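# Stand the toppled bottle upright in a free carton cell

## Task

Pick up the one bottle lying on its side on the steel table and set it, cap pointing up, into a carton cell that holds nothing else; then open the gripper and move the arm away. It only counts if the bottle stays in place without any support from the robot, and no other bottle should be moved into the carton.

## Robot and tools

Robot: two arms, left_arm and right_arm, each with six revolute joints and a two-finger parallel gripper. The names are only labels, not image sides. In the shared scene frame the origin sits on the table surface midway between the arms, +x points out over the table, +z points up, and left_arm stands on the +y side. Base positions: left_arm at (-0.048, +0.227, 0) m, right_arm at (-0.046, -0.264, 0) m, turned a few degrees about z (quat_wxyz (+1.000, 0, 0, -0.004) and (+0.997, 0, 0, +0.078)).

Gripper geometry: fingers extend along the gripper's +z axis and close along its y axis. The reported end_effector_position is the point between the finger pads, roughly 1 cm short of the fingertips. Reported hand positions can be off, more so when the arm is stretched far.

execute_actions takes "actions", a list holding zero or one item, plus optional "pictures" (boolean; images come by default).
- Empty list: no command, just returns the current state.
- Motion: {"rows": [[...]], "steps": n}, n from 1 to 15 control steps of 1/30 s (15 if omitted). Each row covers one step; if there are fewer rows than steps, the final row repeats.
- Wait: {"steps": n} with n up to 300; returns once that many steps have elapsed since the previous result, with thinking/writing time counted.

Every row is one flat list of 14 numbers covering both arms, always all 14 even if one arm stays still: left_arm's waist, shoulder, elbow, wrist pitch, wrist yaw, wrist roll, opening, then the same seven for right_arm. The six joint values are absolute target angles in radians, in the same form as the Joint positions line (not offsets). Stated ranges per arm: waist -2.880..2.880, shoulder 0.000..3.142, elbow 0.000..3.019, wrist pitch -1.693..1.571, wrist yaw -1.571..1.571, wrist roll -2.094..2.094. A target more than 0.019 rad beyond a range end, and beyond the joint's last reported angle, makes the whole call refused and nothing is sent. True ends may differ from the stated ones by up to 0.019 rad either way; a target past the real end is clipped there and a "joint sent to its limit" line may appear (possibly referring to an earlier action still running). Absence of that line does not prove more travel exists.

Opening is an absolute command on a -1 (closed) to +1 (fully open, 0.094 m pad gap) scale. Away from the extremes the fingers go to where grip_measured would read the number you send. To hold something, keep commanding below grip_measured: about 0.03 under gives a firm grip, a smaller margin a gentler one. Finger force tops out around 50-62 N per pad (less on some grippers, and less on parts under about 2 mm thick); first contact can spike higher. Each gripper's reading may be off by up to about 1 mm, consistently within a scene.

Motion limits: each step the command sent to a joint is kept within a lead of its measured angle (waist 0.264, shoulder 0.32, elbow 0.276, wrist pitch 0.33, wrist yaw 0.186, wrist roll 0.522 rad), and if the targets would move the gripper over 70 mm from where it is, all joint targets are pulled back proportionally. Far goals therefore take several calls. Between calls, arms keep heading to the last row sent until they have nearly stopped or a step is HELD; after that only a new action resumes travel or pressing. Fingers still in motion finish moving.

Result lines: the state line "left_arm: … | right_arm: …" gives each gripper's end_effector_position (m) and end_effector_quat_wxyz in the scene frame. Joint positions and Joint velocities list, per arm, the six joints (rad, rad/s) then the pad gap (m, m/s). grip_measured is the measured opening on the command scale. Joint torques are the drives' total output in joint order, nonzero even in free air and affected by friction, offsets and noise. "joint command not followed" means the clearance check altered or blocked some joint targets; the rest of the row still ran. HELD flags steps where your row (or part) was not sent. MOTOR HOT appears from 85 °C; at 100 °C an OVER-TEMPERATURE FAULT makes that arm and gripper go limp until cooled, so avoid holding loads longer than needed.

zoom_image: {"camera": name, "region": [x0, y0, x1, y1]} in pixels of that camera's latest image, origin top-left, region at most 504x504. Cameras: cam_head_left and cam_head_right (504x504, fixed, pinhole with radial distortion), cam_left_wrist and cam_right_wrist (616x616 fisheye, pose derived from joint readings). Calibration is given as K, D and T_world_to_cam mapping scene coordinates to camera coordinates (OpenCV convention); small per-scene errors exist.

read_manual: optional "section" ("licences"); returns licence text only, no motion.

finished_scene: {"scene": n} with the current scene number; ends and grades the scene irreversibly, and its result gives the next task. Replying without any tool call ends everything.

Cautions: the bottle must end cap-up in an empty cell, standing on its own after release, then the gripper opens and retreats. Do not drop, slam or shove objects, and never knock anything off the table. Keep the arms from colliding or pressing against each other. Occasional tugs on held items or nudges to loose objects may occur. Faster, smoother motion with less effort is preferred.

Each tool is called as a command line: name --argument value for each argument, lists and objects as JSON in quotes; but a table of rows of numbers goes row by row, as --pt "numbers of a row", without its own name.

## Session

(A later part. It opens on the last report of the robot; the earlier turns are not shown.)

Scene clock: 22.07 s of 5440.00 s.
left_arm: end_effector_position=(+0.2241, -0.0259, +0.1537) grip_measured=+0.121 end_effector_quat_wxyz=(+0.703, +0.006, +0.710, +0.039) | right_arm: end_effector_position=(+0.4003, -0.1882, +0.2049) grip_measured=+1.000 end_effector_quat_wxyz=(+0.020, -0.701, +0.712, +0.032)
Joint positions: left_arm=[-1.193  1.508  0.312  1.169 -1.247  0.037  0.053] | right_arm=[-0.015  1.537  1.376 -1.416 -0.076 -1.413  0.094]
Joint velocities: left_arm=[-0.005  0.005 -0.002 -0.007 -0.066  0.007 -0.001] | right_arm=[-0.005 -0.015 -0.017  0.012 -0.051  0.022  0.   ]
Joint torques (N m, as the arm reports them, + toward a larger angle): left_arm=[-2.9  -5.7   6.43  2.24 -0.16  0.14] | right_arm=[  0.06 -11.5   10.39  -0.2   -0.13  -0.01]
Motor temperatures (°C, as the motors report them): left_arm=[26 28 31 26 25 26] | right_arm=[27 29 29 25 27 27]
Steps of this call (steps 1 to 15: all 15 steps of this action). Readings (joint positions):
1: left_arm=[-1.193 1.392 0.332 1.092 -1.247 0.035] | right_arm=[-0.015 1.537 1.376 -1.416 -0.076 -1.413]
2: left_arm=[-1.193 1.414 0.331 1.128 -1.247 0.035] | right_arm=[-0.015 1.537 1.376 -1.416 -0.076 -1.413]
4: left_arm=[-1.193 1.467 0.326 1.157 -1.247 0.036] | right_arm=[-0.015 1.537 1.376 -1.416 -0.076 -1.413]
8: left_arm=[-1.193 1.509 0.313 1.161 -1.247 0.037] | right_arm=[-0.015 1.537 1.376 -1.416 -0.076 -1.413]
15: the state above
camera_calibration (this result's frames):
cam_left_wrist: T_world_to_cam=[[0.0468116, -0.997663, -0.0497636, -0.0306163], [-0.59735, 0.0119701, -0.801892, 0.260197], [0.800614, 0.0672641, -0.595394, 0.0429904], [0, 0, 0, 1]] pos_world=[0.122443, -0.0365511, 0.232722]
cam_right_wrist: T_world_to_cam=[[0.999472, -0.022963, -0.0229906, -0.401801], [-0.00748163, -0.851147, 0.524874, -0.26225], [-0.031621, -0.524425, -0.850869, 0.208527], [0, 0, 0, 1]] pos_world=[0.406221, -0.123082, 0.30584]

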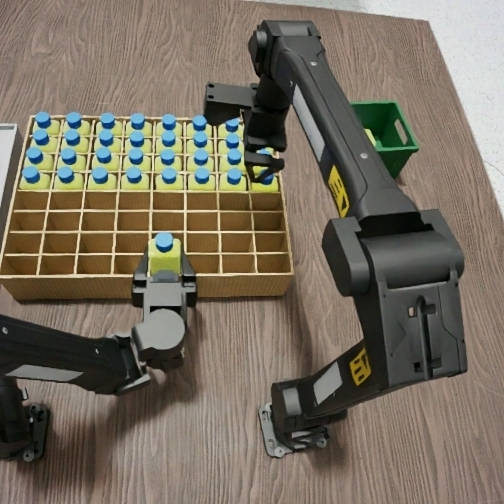

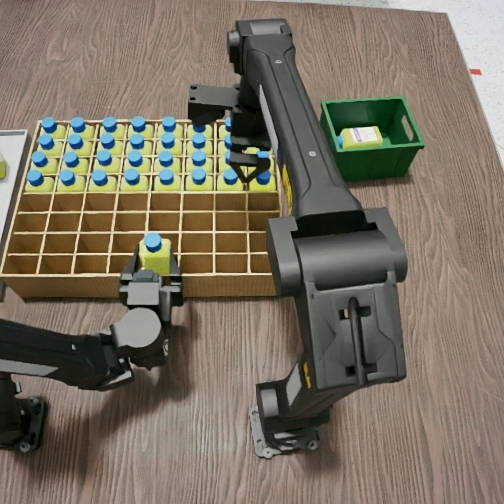

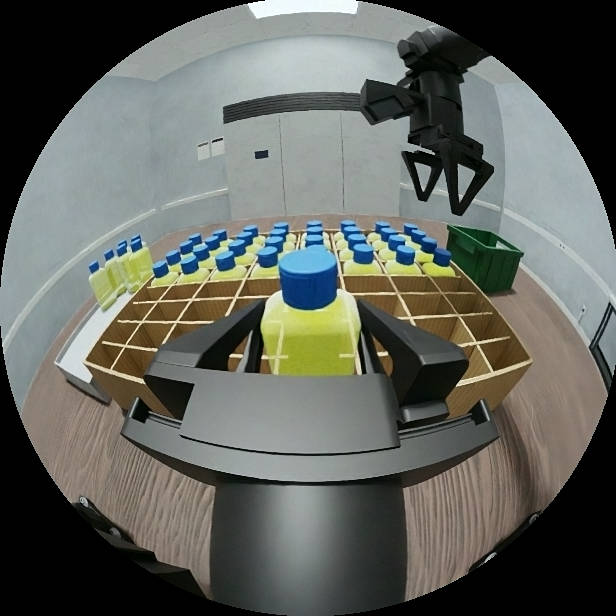

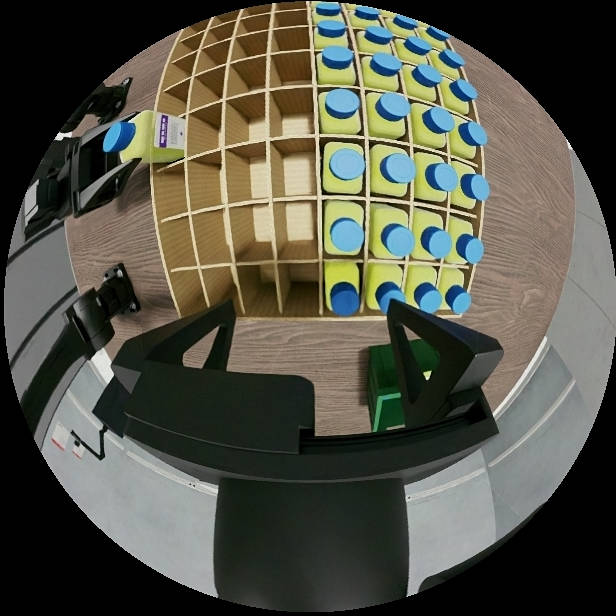

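execute_actions --actions '[{"rows":[[-1.2,1.61,0.33,1.34,-1.25,0.05,-0.1,-0.015,1.537,1.376,-1.416,-0.076,-1.413,1]],"steps":10}]' --pictures false

execute_actions --actions '[{"rows":[[-1.2,1.7,0.33,1.43,-1.25,0.05,-0.1,-0.015,1.537,1.376,-1.416,-0.076,-1.413,1]],"steps":12}]' --pictures false

execute_actions --actions '[{"rows":[[-1.2,1.7,0.33,1.43,-1.25,0.05,0.4,-0.015,1.537,1.376,-1.416,-0.076,-1.413,1]],"steps":10}]' --pictures false

execute_actions --actions '[{"rows":[[-1.2,1.28,0.36,0.97,-1.25,0.05,0.4,-0.015,1.537,1.376,-1.416,-0.076,-1.413,1]]}]'

Scene clock: 25.10 s of 5440.00 s.
left_arm: end_effector_position=(+0.2248, -0.0279, +0.1357) grip_measured=+0.121 end_effector_quat_wxyz=(+0.707, -0.004, +0.707, +0.030) | right_arm: end_effector_position=(+0.4003, -0.1882, +0.2049) grip_measured=+1.000 end_effector_quat_wxyz=(+0.020, -0.701, +0.712, +0.032)
Joint positions: left_arm=[-1.193  1.626  0.313  1.316 -1.249  0.038  0.053] | right_arm=[-0.015  1.537  1.376 -1.416 -0.076 -1.413  0.094]
Joint velocities: left_arm=[-0.005  0.005  0.007  0.061 -0.081 -0.007 -0.001] | right_arm=[-0.005 -0.005 -0.017  0.002 -0.066  0.022  0.   ]
Joint torques (N m, as the arm reports them, + toward a larger angle): left_arm=[-2.73 -6.61  6.01  2.23 -0.07  0.13] | right_arm=[ -0.33 -12.6   10.32  -0.03  -0.08  -0.04]
Motor temperatures (°C, as the motors report them): left_arm=[26 28 30 26 25 26] | right_arm=[27 29 29 25 27 27]
Steps of this call (steps 1 to 15: the robot went on to your last target; steps 16 to 81: nothing new was sent; steps 82 to 91: all 10 steps of this action). Readings (joint positions):
82: left_arm=[-1.193 1.519 0.312 1.202 -1.248 0.038] | right_arm=[-0.015 1.537 1.376 -1.416 -0.076 -1.413]
83: left_arm=[-1.193 1.542 0.312 1.253 -1.249 0.038] | right_arm=[-0.015 1.537 1.376 -1.416 -0.076 -1.413]
85: left_arm=[-1.193 1.590 0.313 1.299 -1.249 0.038] | right_arm=[-0.015 1.537 1.376 -1.416 -0.076 -1.413]
89: left_arm=[-1.193 1.627 0.313 1.311 -1.249 0.038] | right_arm=[-0.015 1.537 1.376 -1.416 -0.076 -1.413]
91: the state above

Scene clock: 25.50 s of 5440.00 s.
left_arm: end_effector_position=(+0.2248, -0.0277, +0.1207) grip_measured=+0.121 end_effector_quat_wxyz=(+0.708, -0.006, +0.706, +0.028) | right_arm: end_effector_position=(+0.4003, -0.1882, +0.2049) grip_measured=+1.000 end_effector_quat_wxyz=(+0.020, -0.701, +0.712, +0.032)
Joint positions: left_arm=[-1.193  1.712  0.313  1.408 -1.25   0.04   0.053] | right_arm=[-0.015  1.537  1.376 -1.416 -0.076 -1.413  0.094]
Joint velocities: left_arm=[-0.005  0.015 -0.022 -0.002 -0.051  0.037  0.001] | right_arm=[-0.005  0.005 -0.012 -0.007 -0.125 -0.066  0.   ]
Joint torques (N m, as the arm reports them, + toward a larger angle): left_arm=[-2.81 -6.52  5.1   2.19 -0.03  0.12] | right_arm=[  0.29 -12.1   10.42  -0.21  -0.13   0.02]
Motor temperatures (°C, as the motors report them): left_arm=[26 28 30 26 25 26] | right_arm=[27 29 29 25 27 27]
Steps of this call (steps 1 to 12: all 12 steps of this action). Readings (joint positions):
1: left_arm=[-1.193 1.634 0.313 1.338 -1.249 0.039] | right_arm=[-0.015 1.537 1.376 -1.416 -0.076 -1.413]
2: left_arm=[-1.193 1.650 0.313 1.369 -1.249 0.040] | right_arm=[-0.015 1.537 1.376 -1.416 -0.076 -1.413]
4: left_arm=[-1.193 1.685 0.313 1.397 -1.250 0.040] | right_arm=[-0.015 1.537 1.376 -1.416 -0.076 -1.413]
8: left_arm=[-1.193 1.712 0.313 1.404 -1.250 0.040] | right_arm=[-0.015 1.537 1.376 -1.416 -0.076 -1.413]
12: the state above

Scene clock: 25.83 s of 5440.00 s.
left_arm: end_effector_position=(+0.2248, -0.0277, +0.1216) grip_measured=+0.397 end_effector_quat_wxyz=(+0.708, -0.008, +0.705, +0.026) | right_arm: end_effector_position=(+0.4003, -0.1882, +0.2049) grip_measured=+1.000 end_effector_quat_wxyz=(+0.020, -0.701, +0.712, +0.032)
Joint positions: left_arm=[-1.193  1.711  0.313  1.414 -1.25   0.04   0.066] | right_arm=[-0.015  1.537  1.376 -1.416 -0.076 -1.413  0.094]
Joint velocities: left_arm=[-0.015 -0.015 -0.007 -0.017  0.022 -0.051 -0.001] | right_arm=[ 0.005  0.005  0.017  0.007 -0.007 -0.051  0.   ]
Joint torques (N m, as the arm reports them, + toward a larger angle): left_arm=[-2.83 -6.5   5.1   1.99 -0.03  0.12] | right_arm=[ -0.49 -12.4   10.31  -0.14  -0.08  -0.03]
Motor temperatures (°C, as the motors report them): left_arm=[26 28 30 26 25 26] | right_arm=[27 29 29 25 27 27]
Steps of this call (steps 1 to 10: all 10 steps of this action). Readings (joint positions):
1: left_arm=[-1.193 1.712 0.313 1.408 -1.250 0.040] | right_arm=[-0.015 1.537 1.376 -1.416 -0.076 -1.413]
2: left_arm=[-1.193 1.711 0.313 1.411 -1.250 0.040] | right_arm=[-0.015 1.537 1.376 -1.416 -0.076 -1.413]
4: left_arm=[-1.193 1.711 0.313 1.413 -1.250 0.040] | right_arm=[-0.015 1.537 1.376 -1.416 -0.076 -1.413]
8: left_arm=[-1.193 1.711 0.313 1.414 -1.250 0.040] | right_arm=[-0.015 1.537 1.376 -1.416 -0.076 -1.413]
10: the state above

Scene clock: 26.33 s of 5440.00 s.
left_arm: end_effector_position=(+0.2241, -0.0259, +0.2106) grip_measured=+0.397 end_effector_quat_wxyz=(+0.711, -0.016, +0.702, +0.018) | right_arm: end_effector_position=(+0.4003, -0.1882, +0.2049) grip_measured=+1.000 end_effector_quat_wxyz=(+0.020, -0.701, +0.712, +0.032)
Joint positions: left_arm=[-1.193  1.282  0.347  0.976 -1.25   0.041  0.066] | right_arm=[-0.015  1.537  1.376 -1.416 -0.076 -1.413  0.094]
Joint velocities: left_arm=[-0.015  0.122 -0.002 -0.037  0.022  0.022 -0.001] | right_arm=[ 0.005 -0.005  0.007 -0.017  0.022  0.022  0.   ]
Joint torques (N m, as the arm reports them, + toward a larger angle): left_arm=[-2.88 -4.42  8.9   1.22 -0.02  0.12] | right_arm=[ -0.28 -11.76  10.23  -0.26  -0.08  -0.02]
Motor temperatures (°C, as the motors report them): left_arm=[26 28 30 26 25 26] | right_arm=[27 29 29 25 27 27]
Steps of this call (steps 1 to 15: all 15 steps of this action). Readings (joint positions):
1: left_arm=[-1.193 1.682 0.315 1.343 -1.250 0.040] | right_arm=[-0.015 1.537 1.376 -1.416 -0.076 -1.413]
2: left_arm=[-1.193 1.615 0.317 1.227 -1.250 0.040] | right_arm=[-0.015 1.537 1.376 -1.416 -0.076 -1.413]
4: left_arm=[-1.193 1.441 0.323 1.072 -1.250 0.041] | right_arm=[-0.015 1.537 1.376 -1.416 -0.076 -1.413]
8: left_arm=[-1.193 1.227 0.345 1.001 -1.250 0.041] | right_arm=[-0.015 1.537 1.376 -1.416 -0.076 -1.413]
15: the state above
camera_calibration (this result's frames):
cam_left_wrist: T_world_to_cam=[[0.0491957, -0.99873, 0.0108419, -0.0411731], [-0.57772, -0.0373089, -0.815382, 0.302983], [0.814751, 0.0338497, -0.578822, 0.0693175], [0, 0, 0, 1]] pos_world=[0.120588, -0.0321632, 0.287616]
cam_right_wrist: T_world_to_cam=[[0.999472, -0.022963, -0.0229906, -0.401801], [-0.00748163, -0.851147, 0.524874, -0.26225], [-0.031621, -0.524425, -0.850869, 0.208527], [0, 0, 0, 1]] pos_world=[0.406221, -0.123082, 0.30584]

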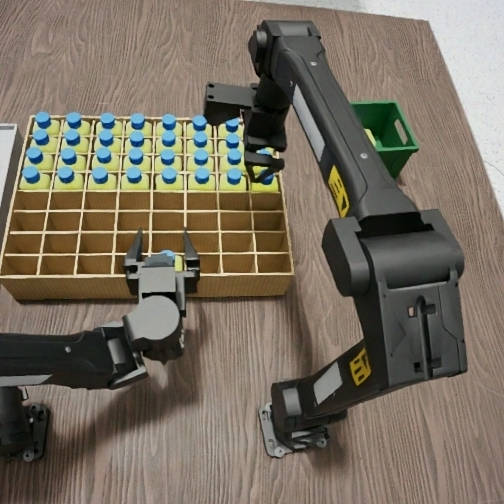

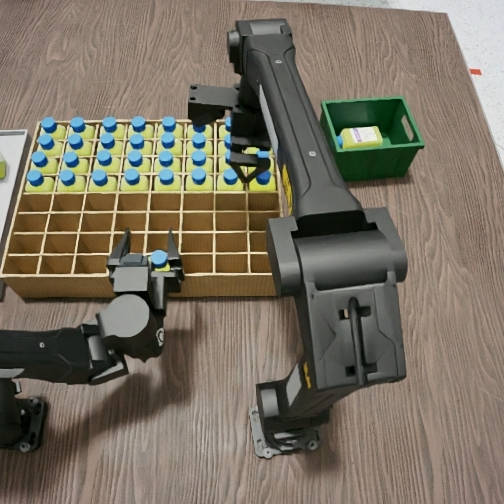

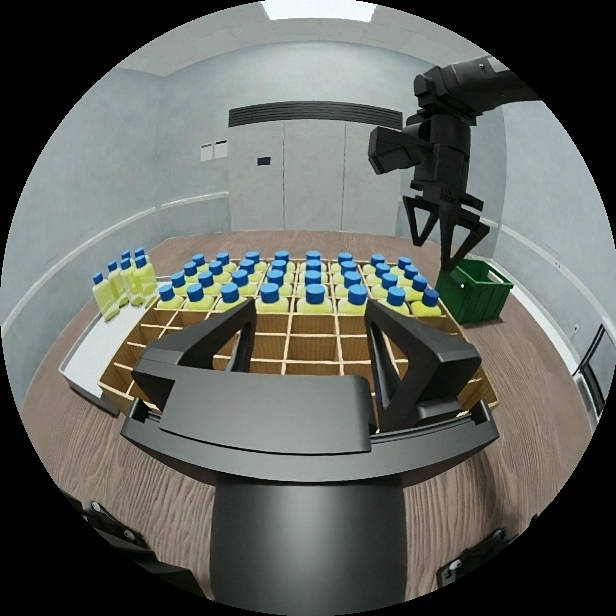

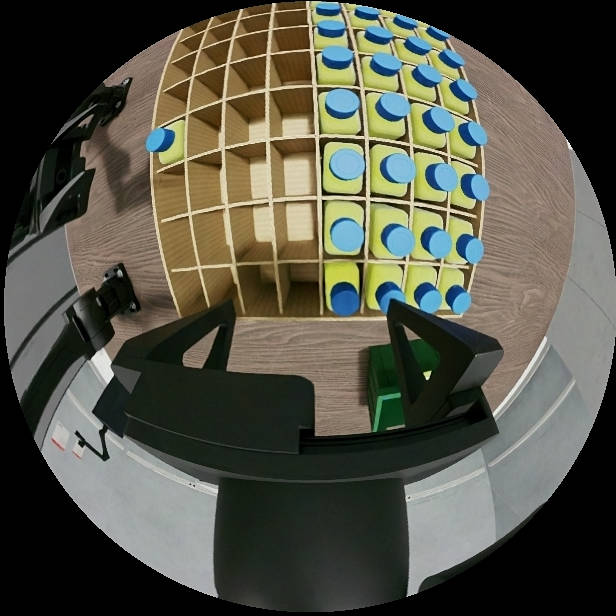

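finished_scene --scene 2

The scene is finished: the task was done.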